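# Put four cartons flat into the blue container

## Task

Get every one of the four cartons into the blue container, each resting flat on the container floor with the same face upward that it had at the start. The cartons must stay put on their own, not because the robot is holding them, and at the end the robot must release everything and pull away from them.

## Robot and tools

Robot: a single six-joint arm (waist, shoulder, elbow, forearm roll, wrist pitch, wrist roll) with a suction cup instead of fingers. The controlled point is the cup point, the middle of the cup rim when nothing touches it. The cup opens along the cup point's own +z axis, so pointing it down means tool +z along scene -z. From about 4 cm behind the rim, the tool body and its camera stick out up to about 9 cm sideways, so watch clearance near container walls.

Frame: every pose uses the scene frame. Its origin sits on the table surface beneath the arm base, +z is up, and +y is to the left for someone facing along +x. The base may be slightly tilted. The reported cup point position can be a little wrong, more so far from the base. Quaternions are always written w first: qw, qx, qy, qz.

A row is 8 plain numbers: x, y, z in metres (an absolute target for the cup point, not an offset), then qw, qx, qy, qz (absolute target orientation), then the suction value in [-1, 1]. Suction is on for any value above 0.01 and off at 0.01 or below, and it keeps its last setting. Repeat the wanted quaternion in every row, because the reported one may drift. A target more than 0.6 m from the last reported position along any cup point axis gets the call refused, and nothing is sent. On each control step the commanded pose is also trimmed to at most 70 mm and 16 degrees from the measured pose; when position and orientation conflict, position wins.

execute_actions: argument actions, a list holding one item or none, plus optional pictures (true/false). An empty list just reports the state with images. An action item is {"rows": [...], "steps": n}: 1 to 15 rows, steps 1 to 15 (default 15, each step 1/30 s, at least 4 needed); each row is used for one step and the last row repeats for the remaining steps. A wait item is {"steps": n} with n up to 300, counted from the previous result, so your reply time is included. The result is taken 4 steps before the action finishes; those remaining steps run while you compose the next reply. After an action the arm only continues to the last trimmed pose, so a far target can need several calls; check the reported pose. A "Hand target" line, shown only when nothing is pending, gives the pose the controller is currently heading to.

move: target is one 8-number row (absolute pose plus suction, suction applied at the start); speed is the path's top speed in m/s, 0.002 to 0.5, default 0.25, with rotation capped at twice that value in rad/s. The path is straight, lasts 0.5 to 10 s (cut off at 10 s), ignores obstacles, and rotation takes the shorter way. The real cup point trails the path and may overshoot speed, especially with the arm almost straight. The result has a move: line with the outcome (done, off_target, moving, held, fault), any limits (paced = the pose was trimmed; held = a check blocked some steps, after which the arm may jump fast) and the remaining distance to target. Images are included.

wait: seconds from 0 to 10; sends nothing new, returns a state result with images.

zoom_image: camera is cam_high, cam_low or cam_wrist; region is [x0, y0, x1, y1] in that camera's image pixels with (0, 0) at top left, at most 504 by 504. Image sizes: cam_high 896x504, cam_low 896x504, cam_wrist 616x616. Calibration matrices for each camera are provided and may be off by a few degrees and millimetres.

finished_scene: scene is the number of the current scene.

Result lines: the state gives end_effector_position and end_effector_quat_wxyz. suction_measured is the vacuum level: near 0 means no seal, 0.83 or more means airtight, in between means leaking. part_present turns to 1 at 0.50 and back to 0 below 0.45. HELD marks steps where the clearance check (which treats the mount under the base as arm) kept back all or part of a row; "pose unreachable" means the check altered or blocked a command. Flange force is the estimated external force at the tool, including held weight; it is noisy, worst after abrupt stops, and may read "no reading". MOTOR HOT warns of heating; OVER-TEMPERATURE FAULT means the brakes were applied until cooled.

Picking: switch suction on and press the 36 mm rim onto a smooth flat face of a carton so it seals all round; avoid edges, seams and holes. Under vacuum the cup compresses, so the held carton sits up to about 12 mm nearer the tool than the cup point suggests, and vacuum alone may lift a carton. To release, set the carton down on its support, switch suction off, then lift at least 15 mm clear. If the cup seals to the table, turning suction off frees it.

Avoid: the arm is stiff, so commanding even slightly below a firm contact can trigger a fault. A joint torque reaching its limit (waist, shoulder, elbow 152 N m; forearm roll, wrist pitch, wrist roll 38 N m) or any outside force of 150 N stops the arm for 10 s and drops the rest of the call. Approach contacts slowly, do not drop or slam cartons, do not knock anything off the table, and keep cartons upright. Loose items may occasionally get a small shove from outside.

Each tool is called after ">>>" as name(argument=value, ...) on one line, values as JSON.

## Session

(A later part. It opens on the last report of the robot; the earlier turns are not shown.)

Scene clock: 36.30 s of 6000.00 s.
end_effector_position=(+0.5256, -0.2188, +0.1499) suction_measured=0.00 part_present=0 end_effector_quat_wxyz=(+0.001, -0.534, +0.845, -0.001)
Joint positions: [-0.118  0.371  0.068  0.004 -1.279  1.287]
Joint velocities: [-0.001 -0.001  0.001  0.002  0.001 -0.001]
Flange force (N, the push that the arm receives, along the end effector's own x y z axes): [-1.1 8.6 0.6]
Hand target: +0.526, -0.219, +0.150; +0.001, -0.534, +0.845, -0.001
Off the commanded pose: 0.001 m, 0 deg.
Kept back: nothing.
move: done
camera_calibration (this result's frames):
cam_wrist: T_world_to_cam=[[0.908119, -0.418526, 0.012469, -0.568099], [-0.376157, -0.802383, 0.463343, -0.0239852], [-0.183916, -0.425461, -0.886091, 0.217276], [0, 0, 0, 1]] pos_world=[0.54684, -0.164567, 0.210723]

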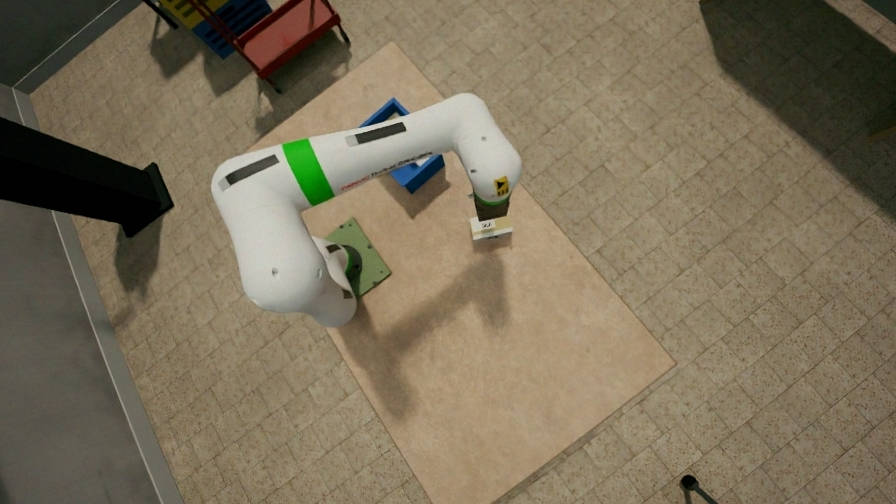

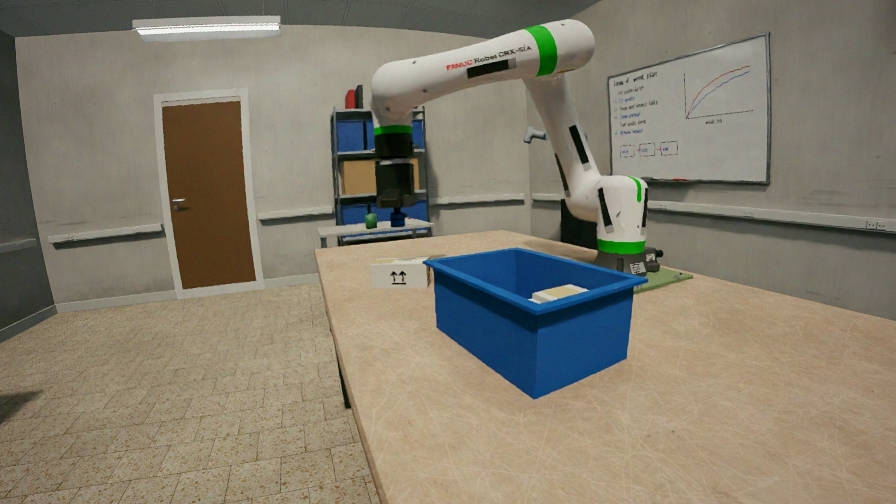

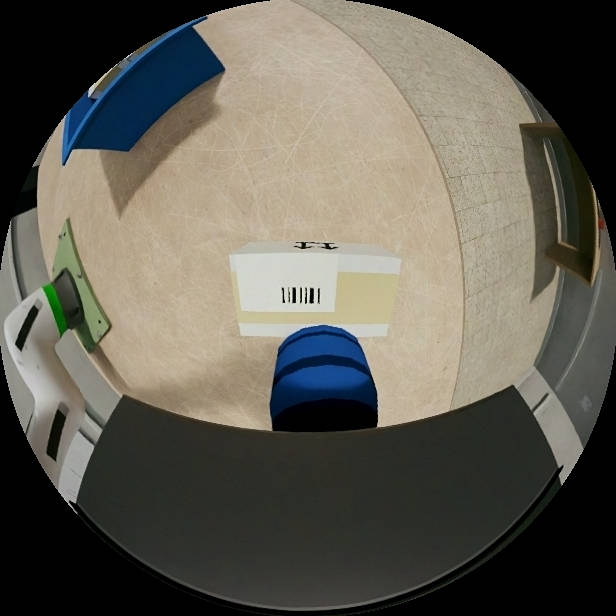

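>>> move(target=[0.525,-0.218,0.083,0,-0.534,0.845,0,0], speed=0.15)

>>> move(target=[0.525,-0.218,0.057,0,-0.534,0.845,0,1], speed=0.025)

Scene clock: 37.33 s of 6000.00 s.
end_effector_position=(+0.5250, -0.2180, +0.0830) suction_measured=0.00 part_present=0 end_effector_quat_wxyz=(+0.000, -0.534, +0.845, -0.000)
Joint positions: [-0.118  0.429 -0.019  0.004 -1.137  1.286]
Joint velocities: [-0.     0.    -0.001  0.001  0.001  0.   ]
Flange force (N, the push that the arm receives, along the end effector's own x y z axes): [-1.0 6.4 0.6]
Hand target: +0.525, -0.218, +0.083; -0.000, -0.534, +0.845, -0.000
Off the commanded pose: 0.000 m, 0 deg.
Kept back: nothing.
move: done
camera_calibration (this result's frames):
cam_wrist: T_world_to_cam=[[0.907933, -0.418997, 0.0099592, -0.566181], [-0.375517, -0.802703, 0.463308, 0.00701944], [-0.18613, -0.424392, -0.886142, 0.159593], [0, 0, 0, 1]] pos_world=[0.546395, -0.163863, 0.143809]

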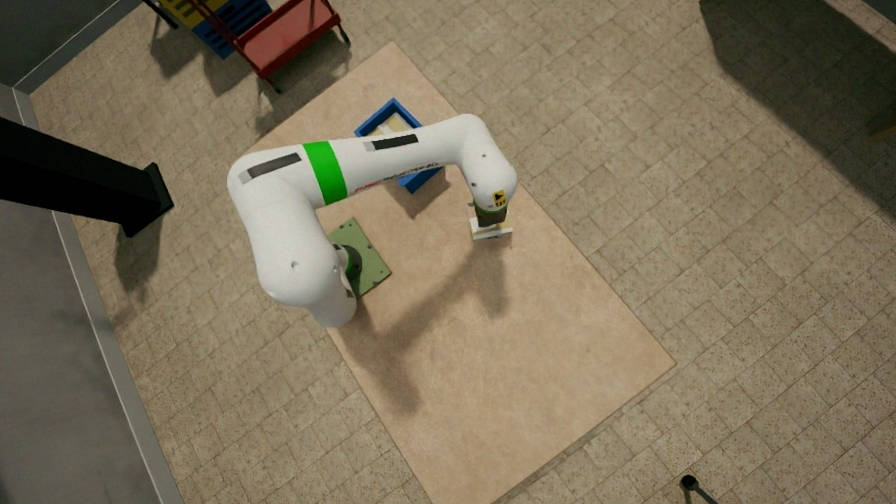

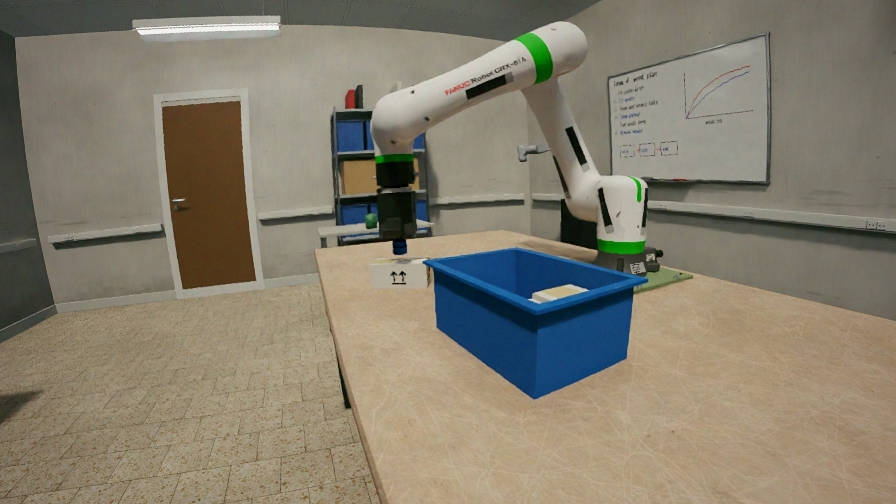

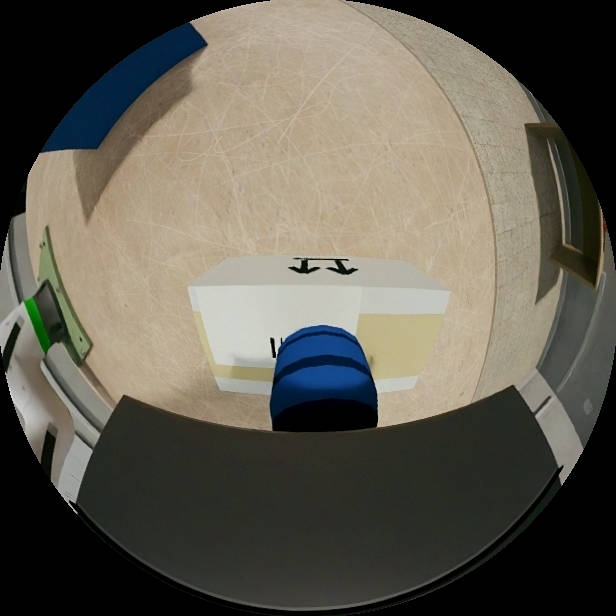

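Scene clock: 38.60 s of 6000.00 s.
end_effector_position=(+0.5250, -0.2180, +0.0570) suction_measured=0.89 part_present=1 end_effector_quat_wxyz=(-0.000, -0.534, +0.845, -0.000)
Joint positions: [-0.118  0.457 -0.046  0.004 -1.082  1.286]
Joint velocities: [ 0.     0.001 -0.001  0.002  0.     0.   ]
Flange force (N, the push that the arm receives, along the end effector's own x y z axes): [-1.0 5.9 2.8]
Hand target: +0.525, -0.218, +0.057; -0.000, -0.534, +0.845, -0.000
Off the commanded pose: 0.000 m, 0 deg.
Kept back: nothing.
move: done
camera_calibration (this result's frames):
cam_wrist: T_world_to_cam=[[0.908099, -0.418639, 0.00990141, -0.565945], [-0.375141, -0.802782, 0.463477, 0.0188124], [-0.186081, -0.424598, -0.886053, 0.136451], [0, 0, 0, 1]] pos_world=[0.546382, -0.163887, 0.117788]

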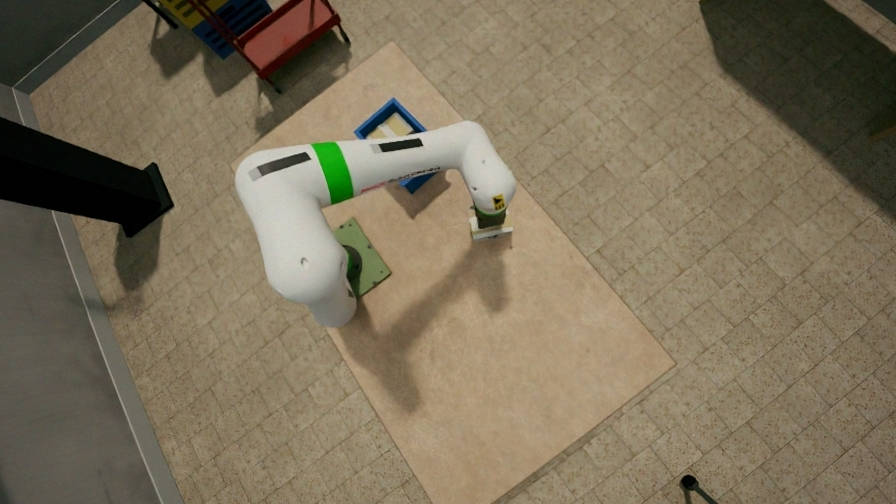

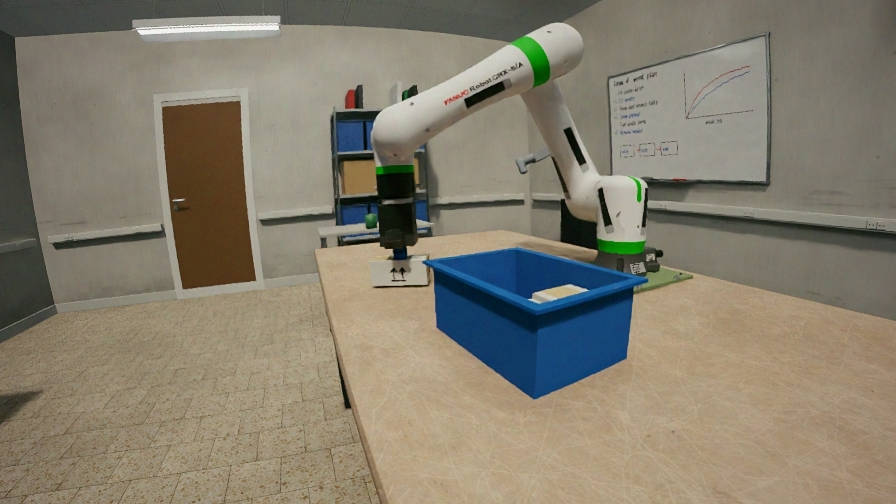

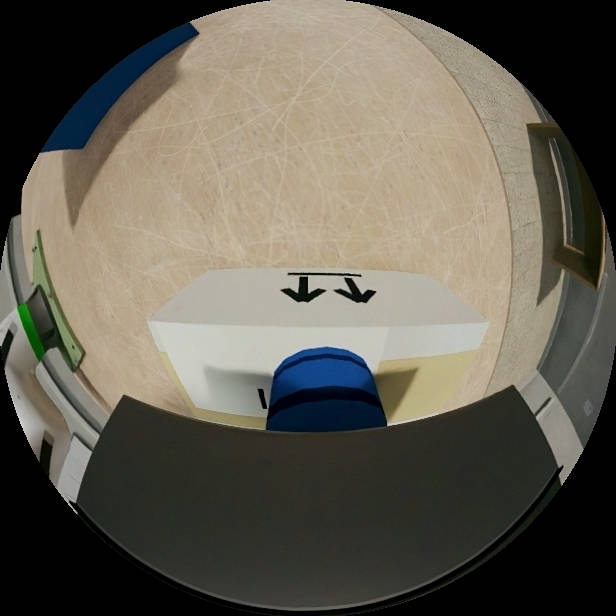

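>>> move(target=[0.52,-0.20,0.21,0,-0.534,0.845,0,1])

>>> move(target=[0.4226,0.153,0.21,0,-0.033,0.9995,0,1], speed=0.4)

>>> move(target=[0.4226,0.153,0.155,0,-0.033,0.9995,0,1], speed=0.08)

>>> move(target=[0.4226,0.153,0.115,0,-0.033,0.9995,0,1], speed=0.025)

Scene clock: 39.87 s of 6000.00 s.
end_effector_position=(+0.5201, -0.1998, +0.2103) suction_measured=0.93 part_present=1 end_effector_quat_wxyz=(+0.000, -0.535, +0.845, +0.000)
Joint positions: [-0.086  0.31   0.132  0.002 -1.406  1.257]
Joint velocities: [ 0.     0.001  0.004 -0.001  0.001 -0.   ]
Flange force (N, the push that the arm receives, along the end effector's own x y z axes): [-0.1 11.0 4.9]
Hand target: +0.520, -0.200, +0.210; +0.000, -0.535, +0.845, +0.000
Off the commanded pose: 0.000 m, 0 deg.
Kept back: nothing.
move: done
camera_calibration (this result's frames):
cam_wrist: T_world_to_cam=[[0.908498, -0.417768, 0.0100659, -0.55544], [-0.374567, -0.8034, 0.462869, -0.0397856], [-0.185285, -0.424286, -0.886369, 0.278823], [0, 0, 0, 1]] pos_world=[0.541375, -0.145708, 0.271146]

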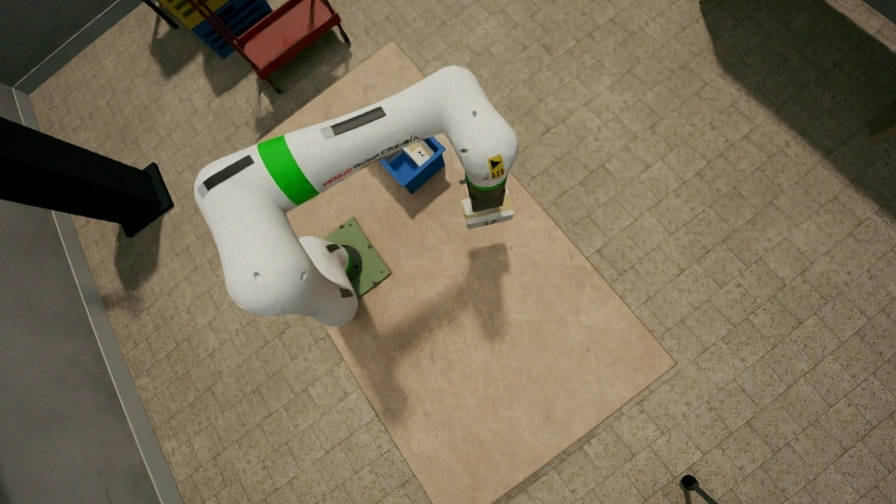

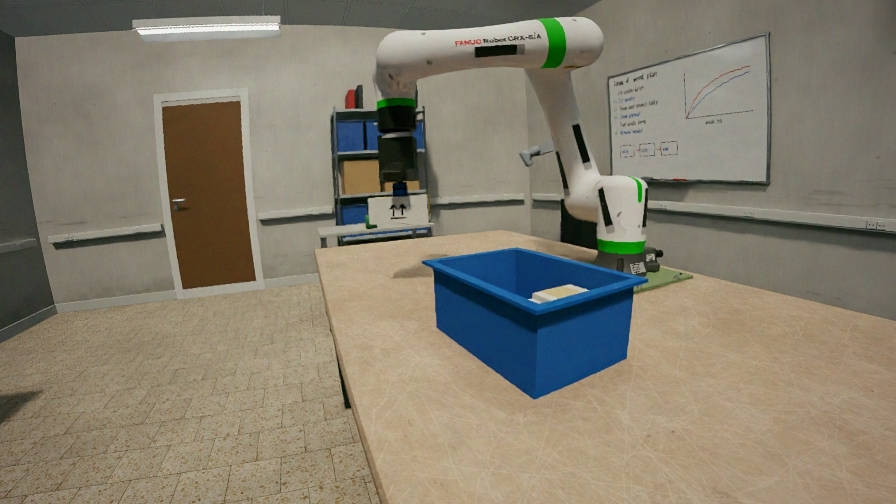

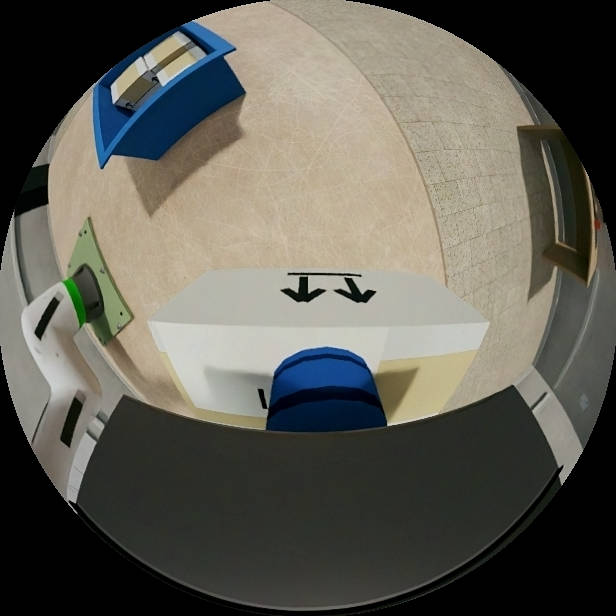

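Scene clock: 41.73 s of 6000.00 s.
end_effector_position=(+0.4220, +0.1538, +0.2102) suction_measured=0.93 part_present=1 end_effector_quat_wxyz=(-0.001, -0.033, +0.999, +0.001)
Joint positions: [ 0.676  0.044 -0.174 -0.01  -1.366 -0.565]
Joint velocities: [ 0.001  0.001  0.     0.001  0.    -0.001]
Flange force (N, the push that the arm receives, along the end effector's own x y z axes): [8.0 -0.9 5.4]
Hand target: +0.422, +0.154, +0.210; -0.001, -0.033, +0.999, +0.001
Off the commanded pose: 0.001 m, 0 deg.
Kept back: nothing.
move: done
camera_calibration (this result's frames):
cam_wrist: T_world_to_cam=[[0.0775229, -0.996953, 0.00865515, 0.121436], [-0.882802, -0.0646072, 0.465281, 0.307922], [-0.463304, -0.0437107, -0.885121, 0.469179], [0, 0, 0, 1]] pos_world=[0.479793, 0.161468, 0.270959]

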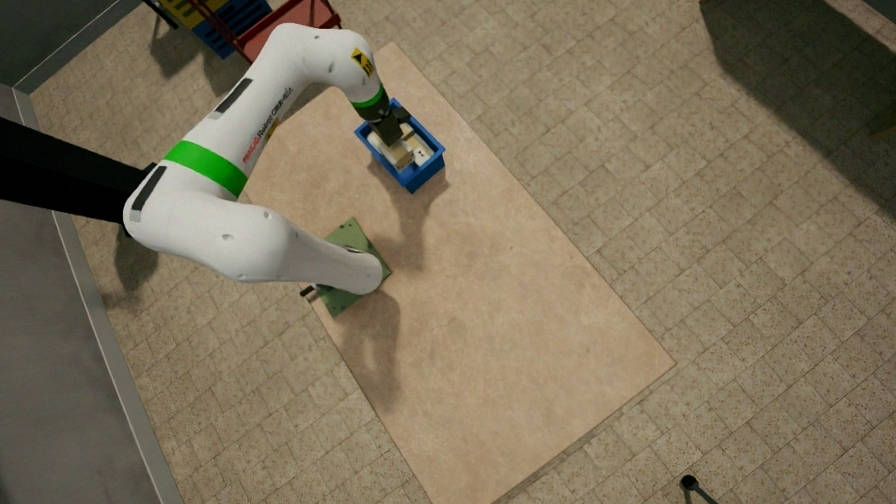

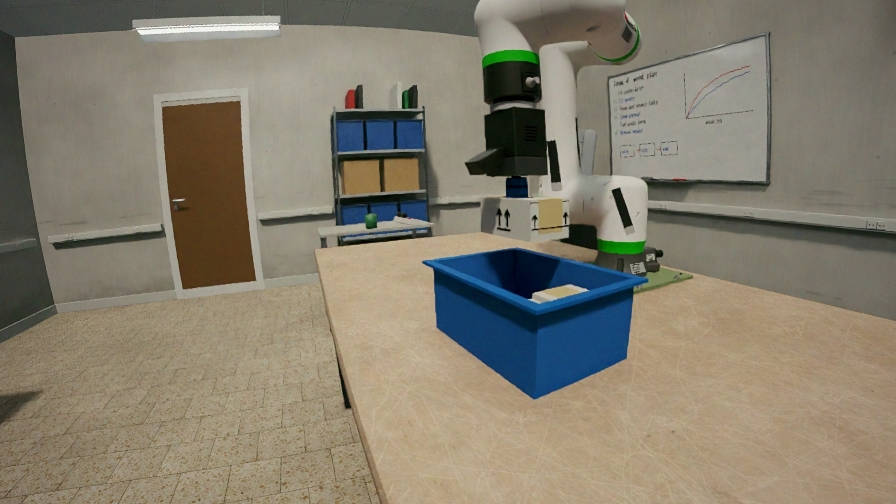

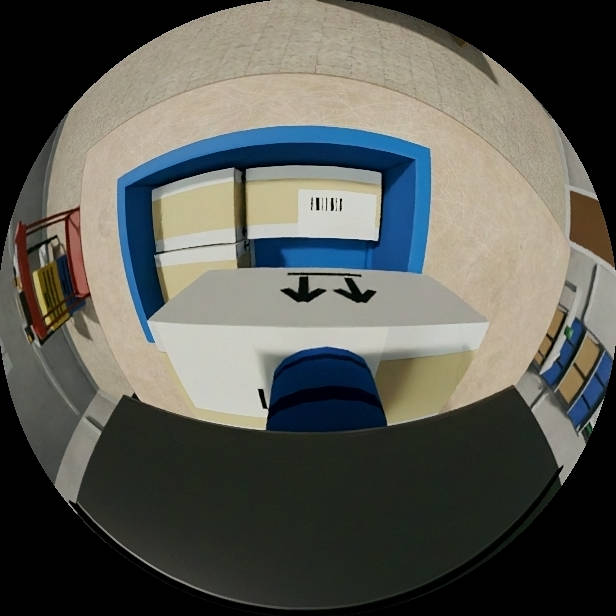

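Scene clock: 42.70 s of 6000.00 s.
end_effector_position=(+0.4226, +0.1530, +0.1550) suction_measured=0.93 part_present=1 end_effector_quat_wxyz=(+0.000, -0.033, +0.999, -0.000)
Joint positions: [ 0.676  0.081 -0.269 -0.008 -1.233 -0.565]
Joint velocities: [-0.     0.    -0.001  0.001 -0.001  0.001]
Flange force (N, the push that the arm receives, along the end effector's own x y z axes): [8.3 -0.1 5.0]
Hand target: +0.423, +0.153, +0.155; +0.000, -0.033, +0.999, -0.000
Off the commanded pose: 0.000 m, 0 deg.
Kept back: nothing.
move: done
camera_calibration (this result's frames):
cam_wrist: T_world_to_cam=[[0.0773649, -0.996952, 0.0100342, 0.120873], [-0.883913, -0.0639302, 0.46326, 0.334845], [-0.461207, -0.0447095, -0.886165, 0.419974], [0, 0, 0, 1]] pos_world=[0.480318, 0.160688, 0.215833]

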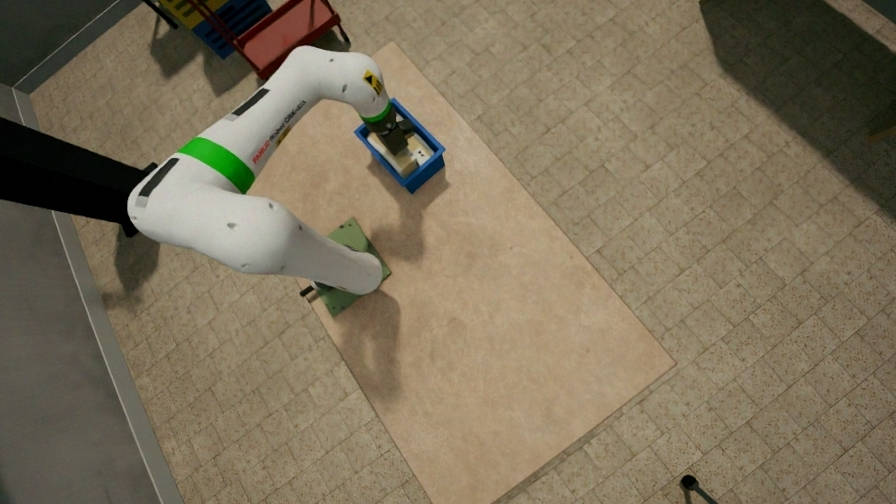

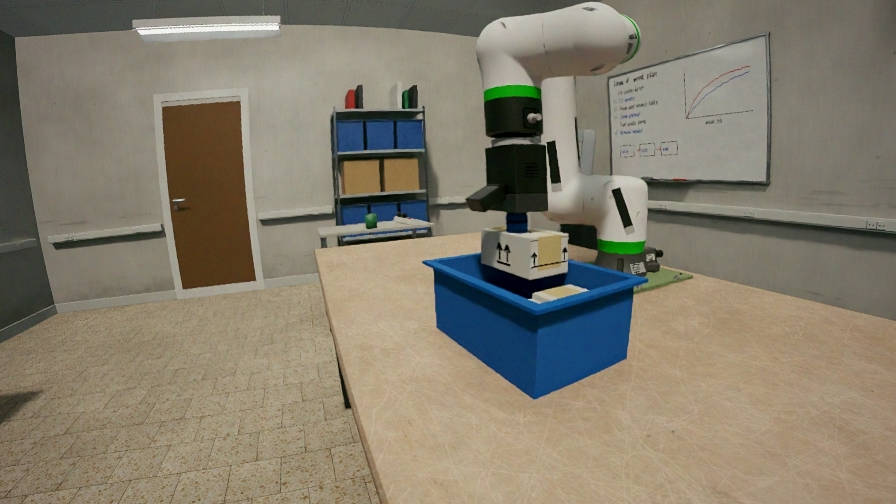

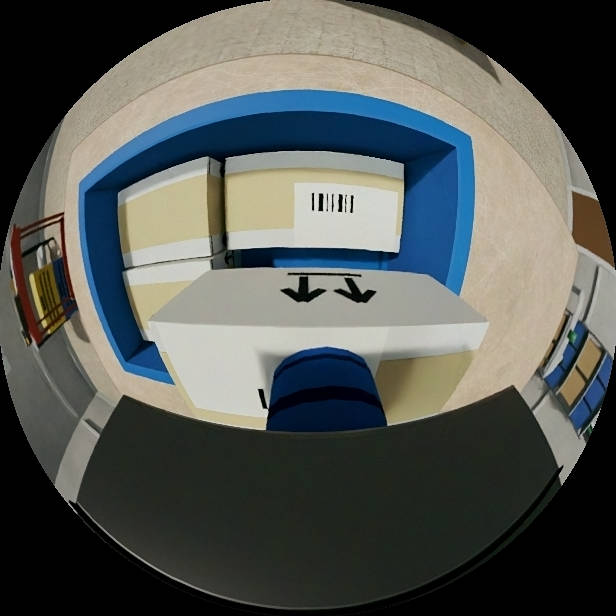

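Scene clock: 44.53 s of 6000.00 s.
end_effector_position=(+0.4226, +0.1530, +0.1150) suction_measured=0.93 part_present=1 end_effector_quat_wxyz=(+0.000, -0.033, +0.999, -0.000)
Joint positions: [ 0.676  0.119 -0.328 -0.008 -1.136 -0.565]
Joint velocities: [-0. -0. -0.  0.  0.  0.]
Flange force (N, the push that the arm receives, along the end effector's own x y z axes): [7.3 -0.6 4.2]
Hand target: +0.423, +0.153, +0.115; +0.000, -0.033, +0.999, -0.000
Off the commanded pose: 0.000 m, 0 deg.
Kept back: nothing.
move: done
camera_calibration (this result's frames):
cam_wrist: T_world_to_cam=[[0.0774033, -0.99695, 0.00997293, 0.121284], [-0.883882, -0.06399, 0.463311, 0.353358], [-0.46126, -0.0446767, -0.88614, 0.384517], [0, 0, 0, 1]] pos_world=[0.480301, 0.160705, 0.175812]

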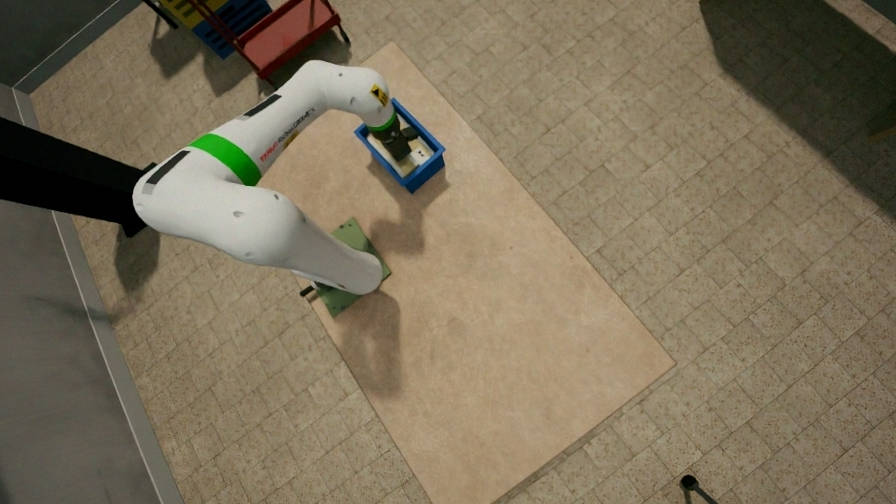

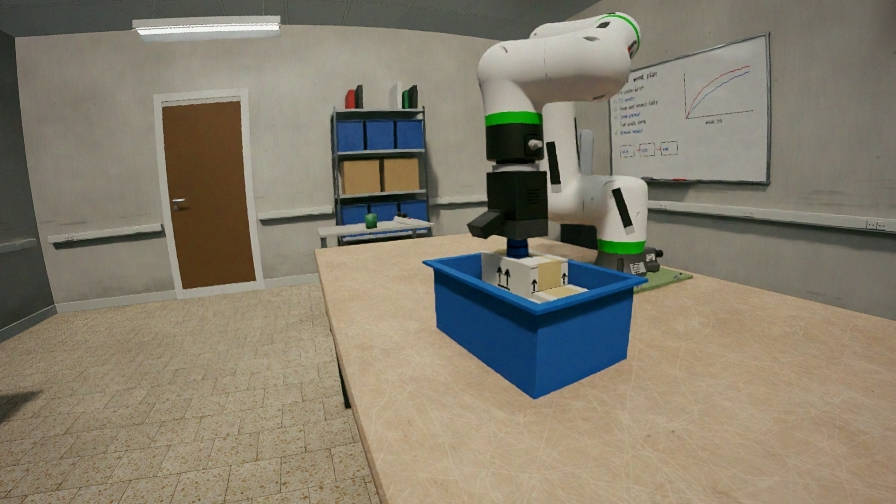

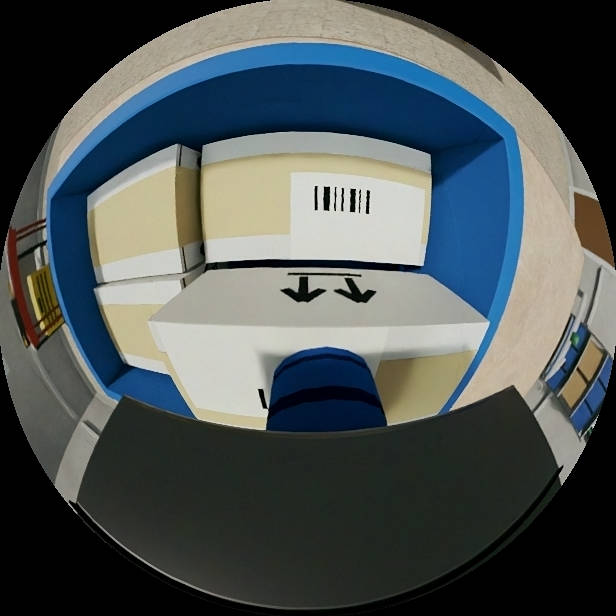

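>>> move(target=[0.4226,0.153,0.075,0,-0.033,0.9995,0,1], speed=0.04)

>>> move(target=[0.425,0.1562,0.074,0,-0.033,0.9995,0,1], speed=0.006)

>>> move(target=[0.425,0.1562,0.064,0,-0.033,0.9995,0,1], speed=0.008)

Scene clock: 46.03 s of 6000.00 s.
end_effector_position=(+0.4226, +0.1530, +0.0750) suction_measured=0.93 part_present=1 end_effector_quat_wxyz=(+0.000, -0.033, +0.999, -0.000)
Joint positions: [ 0.677  0.168 -0.378 -0.009 -1.037 -0.564]
Joint velocities: [-0.001 -0.001  0.001  0.    -0.001  0.   ]
Flange force (N, the push that the arm receives, along the end effector's own x y z axes): [6.8 -1.2 3.2]
Hand target: +0.423, +0.153, +0.075; +0.000, -0.033, +0.999, -0.000
Off the commanded pose: 0.000 m, 0 deg.
Kept back: nothing.
move: done
camera_calibration (this result's frames):
cam_wrist: T_world_to_cam=[[0.0774038, -0.99695, 0.00997623, 0.121679], [-0.883892, -0.0639899, 0.463292, 0.371898], [-0.461241, -0.0446785, -0.88615, 0.349064], [0, 0, 0, 1]] pos_world=[0.480301, 0.160701, 0.135811]

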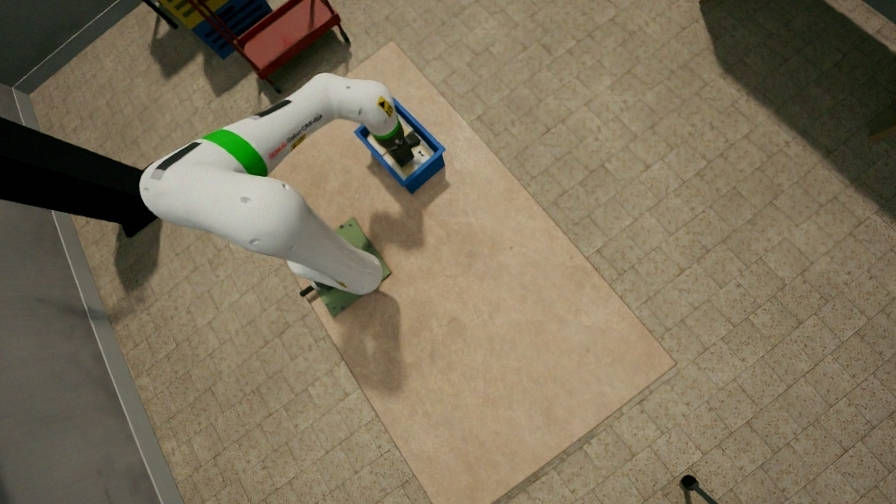

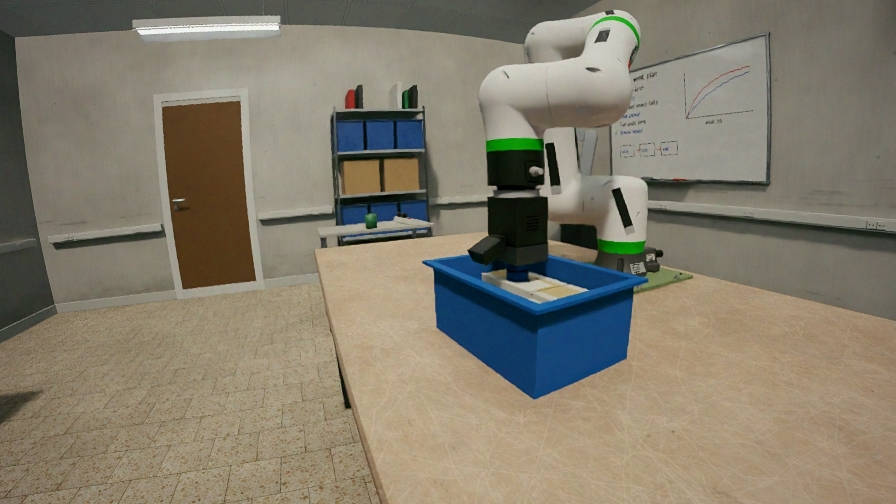

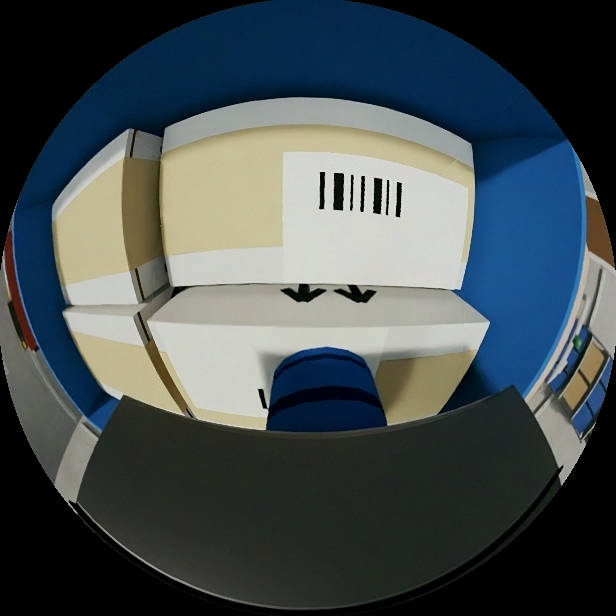

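Scene clock: 46.93 s of 6000.00 s.
end_effector_position=(+0.4250, +0.1562, +0.0740) suction_measured=0.93 part_present=1 end_effector_quat_wxyz=(-0.000, -0.033, +0.999, +0.000)
Joint positions: [ 0.68   0.177 -0.37  -0.009 -1.036 -0.567]
Joint velocities: [-0.     0.    -0.    -0.001 -0.     0.   ]
Flange force (N, the push that the arm receives, along the end effector's own x y z axes): [10.0 -0.8 2.6]
Hand target: +0.425, +0.156, +0.074; -0.000, -0.033, +0.999, -0.000
Off the commanded pose: 0.000 m, 0 deg.
Kept back: nothing.
move: done
camera_calibration (this result's frames):
cam_wrist: T_world_to_cam=[[0.0776728, -0.99693, 0.00991123, 0.124607], [-0.883844, -0.0642556, 0.463348, 0.374689], [-0.461288, -0.0447495, -0.886121, 0.349473], [0, 0, 0, 1]] pos_world=[0.482696, 0.163939, 0.134829]

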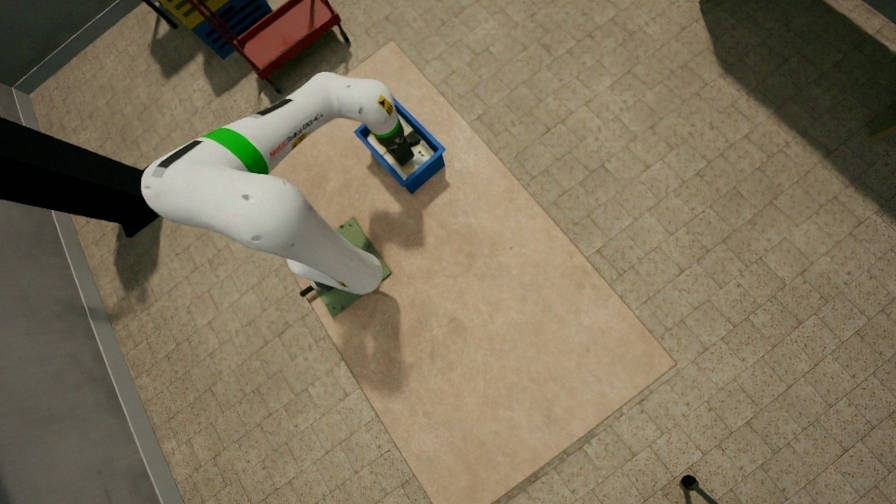

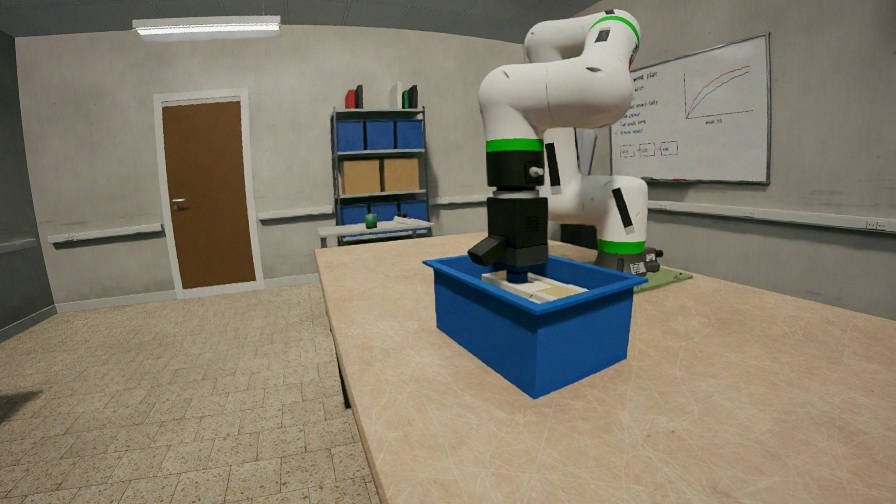

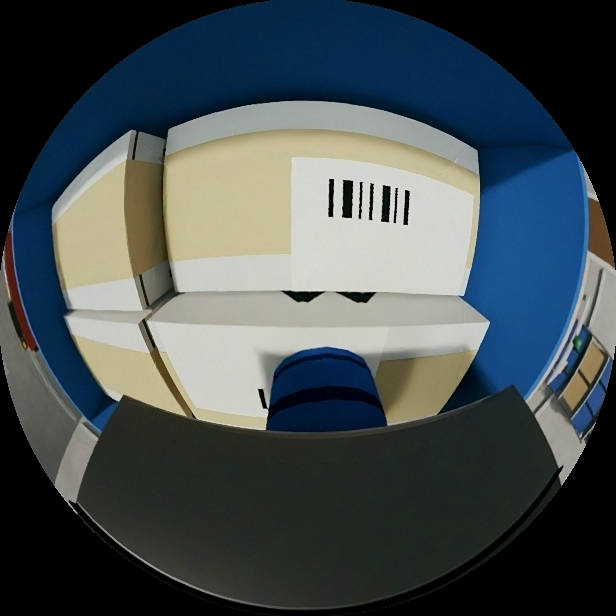

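Scene clock: 48.40 s of 6000.00 s.
end_effector_position=(+0.4250, +0.1562, +0.0640) suction_measured=0.93 part_present=1 end_effector_quat_wxyz=(+0.000, -0.033, +0.999, -0.000)
Joint positions: [ 0.68   0.19  -0.381 -0.009 -1.012 -0.567]
Joint velocities: [-0.001 -0.001 -0.001  0.001 -0.    -0.   ]
Flange force (N, the push that the arm receives, along the end effector's own x y z axes): [7.6 -0.3 2.2]
Hand target: +0.425, +0.156, +0.064; +0.000, -0.033, +0.999, -0.000
Off the commanded pose: 0.000 m, 0 deg.
Kept back: nothing.
move: done
camera_calibration (this result's frames):
cam_wrist: T_world_to_cam=[[0.0776093, -0.996934, 0.00993605, 0.124724], [-0.883857, -0.0641887, 0.463332, 0.379322], [-0.461274, -0.0447409, -0.886129, 0.340604], [0, 0, 0, 1]] pos_world=[0.482699, 0.163929, 0.124828]

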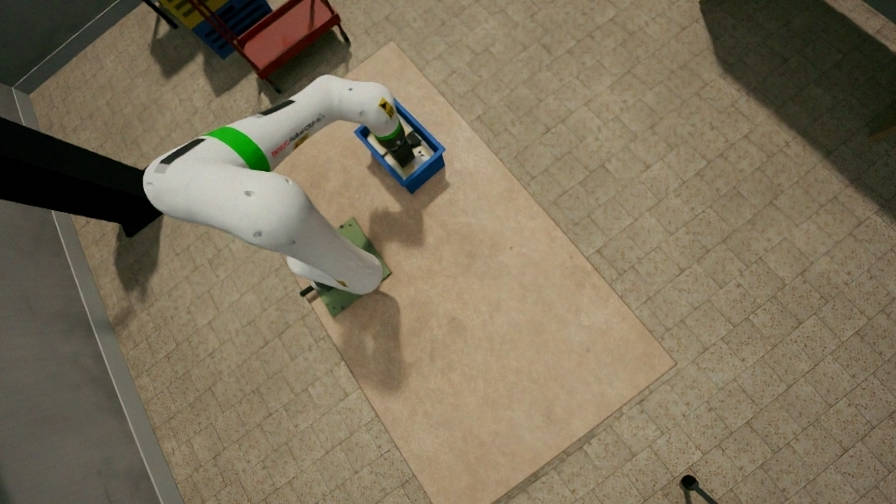

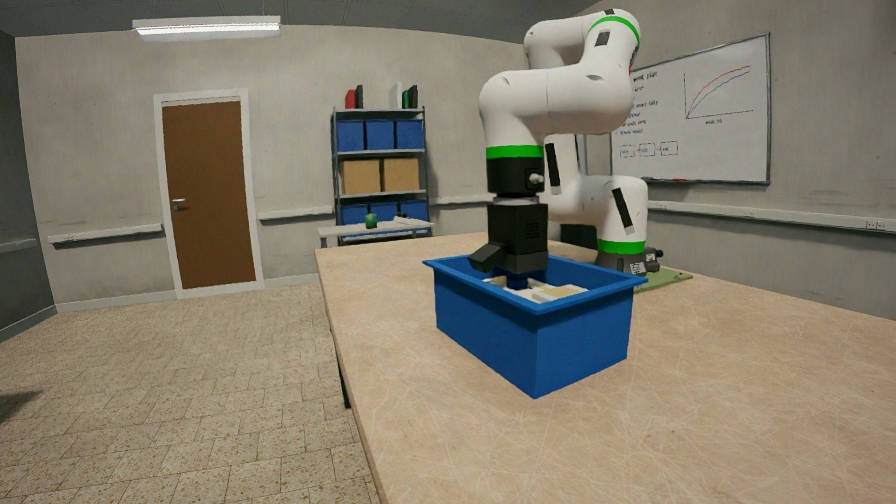

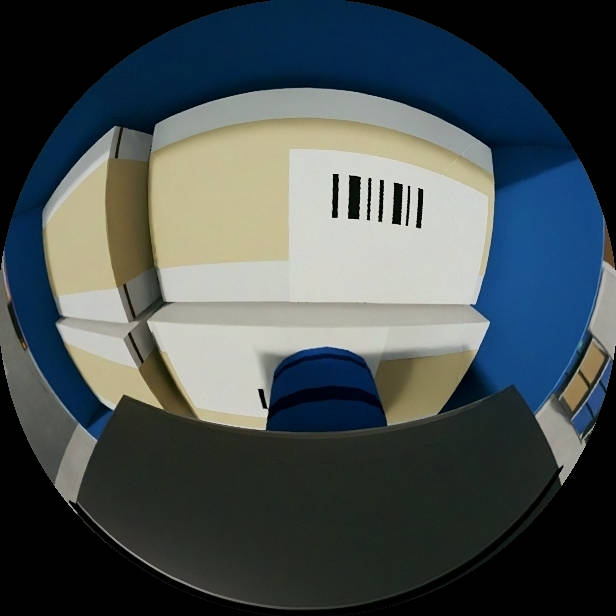

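>>> execute_actions(actions=[{"rows":[[0.425,0.1562,0.0635,0,-0.033,0.9995,0,1],[0.425,0.1562,0.063,0,-0.033,0.9995,0,1],[0.425,0.1562,0.0625,0,-0.033,0.9995,0,1],[0.425,0.1562,0.062,0,-0.033,0.9995,0,1]],"steps":15}])

>>> execute_actions(actions=[{"rows":[[0.425,0.1562,0.0615,0,-0.033,0.9995,0,1],[0.425,0.1562,0.061,0,-0.033,0.9995,0,1],[0.425,0.1562,0.0605,0,-0.033,0.9995,0,1]],"steps":15}])

Scene clock: 48.90 s of 6000.00 s.
end_effector_position=(+0.4250, +0.1562, +0.0620) suction_measured=0.93 part_present=1 end_effector_quat_wxyz=(-0.000, -0.033, +0.999, +0.000)
Joint positions: [ 0.68   0.193 -0.383 -0.009 -1.007 -0.567]
Joint velocities: [ 0.     0.    -0.001  0.     0.    -0.   ]
Flange force (N, the push that the arm receives, along the end effector's own x y z axes): [9.1 -0.7 2.1]
Steps of this call (steps 1 to 4: nothing new was sent; steps 5 to 15: the first 11 steps of this action). Readings (end_effector_position | what the end effector reports):
5: (+0.4250, +0.1562, +0.0640) | suction_measured=0.93 part_present=1
6: (+0.4250, +0.1562, +0.0637) | suction_measured=0.93 part_present=1
8: (+0.4250, +0.1562, +0.0627) | suction_measured=0.93 part_present=1
12: (+0.4250, +0.1562, +0.0620) | suction_measured=0.93 part_present=1
15: the state above

Scene clock: 49.40 s of 6000.00 s.
end_effector_position=(+0.4250, +0.1562, +0.0606) suction_measured=0.93 part_present=1 end_effector_quat_wxyz=(+0.000, -0.033, +0.999, +0.000)
Joint positions: [ 0.68   0.195 -0.384 -0.009 -1.003 -0.566]
Joint velocities: [ 0.001 -0.001  0.002 -0.001 -0.001 -0.   ]
Flange force (N, the push that the arm receives, along the end effector's own x y z axes): [10.2 -0.4 -20.4]
Off your previous action's commanded pose: 0.000 m, 0 deg at its last step (step 4 of this call).
Steps of this call (steps 1 to 4: the last 4 steps of your previous action; steps 5 to 15: the first 11 steps of this action). Readings (end_effector_position | what the end effector reports):
5: (+0.4250, +0.1562, +0.0620) | suction_measured=0.93 part_present=1
6: (+0.4250, +0.1562, +0.0617) | suction_measured=0.93 part_present=1
8: (+0.4250, +0.1562, +0.0608) | suction_measured=0.93 part_present=1
12: (+0.4250, +0.1562, +0.0606) | suction_measured=0.93 part_present=1
15: the state above


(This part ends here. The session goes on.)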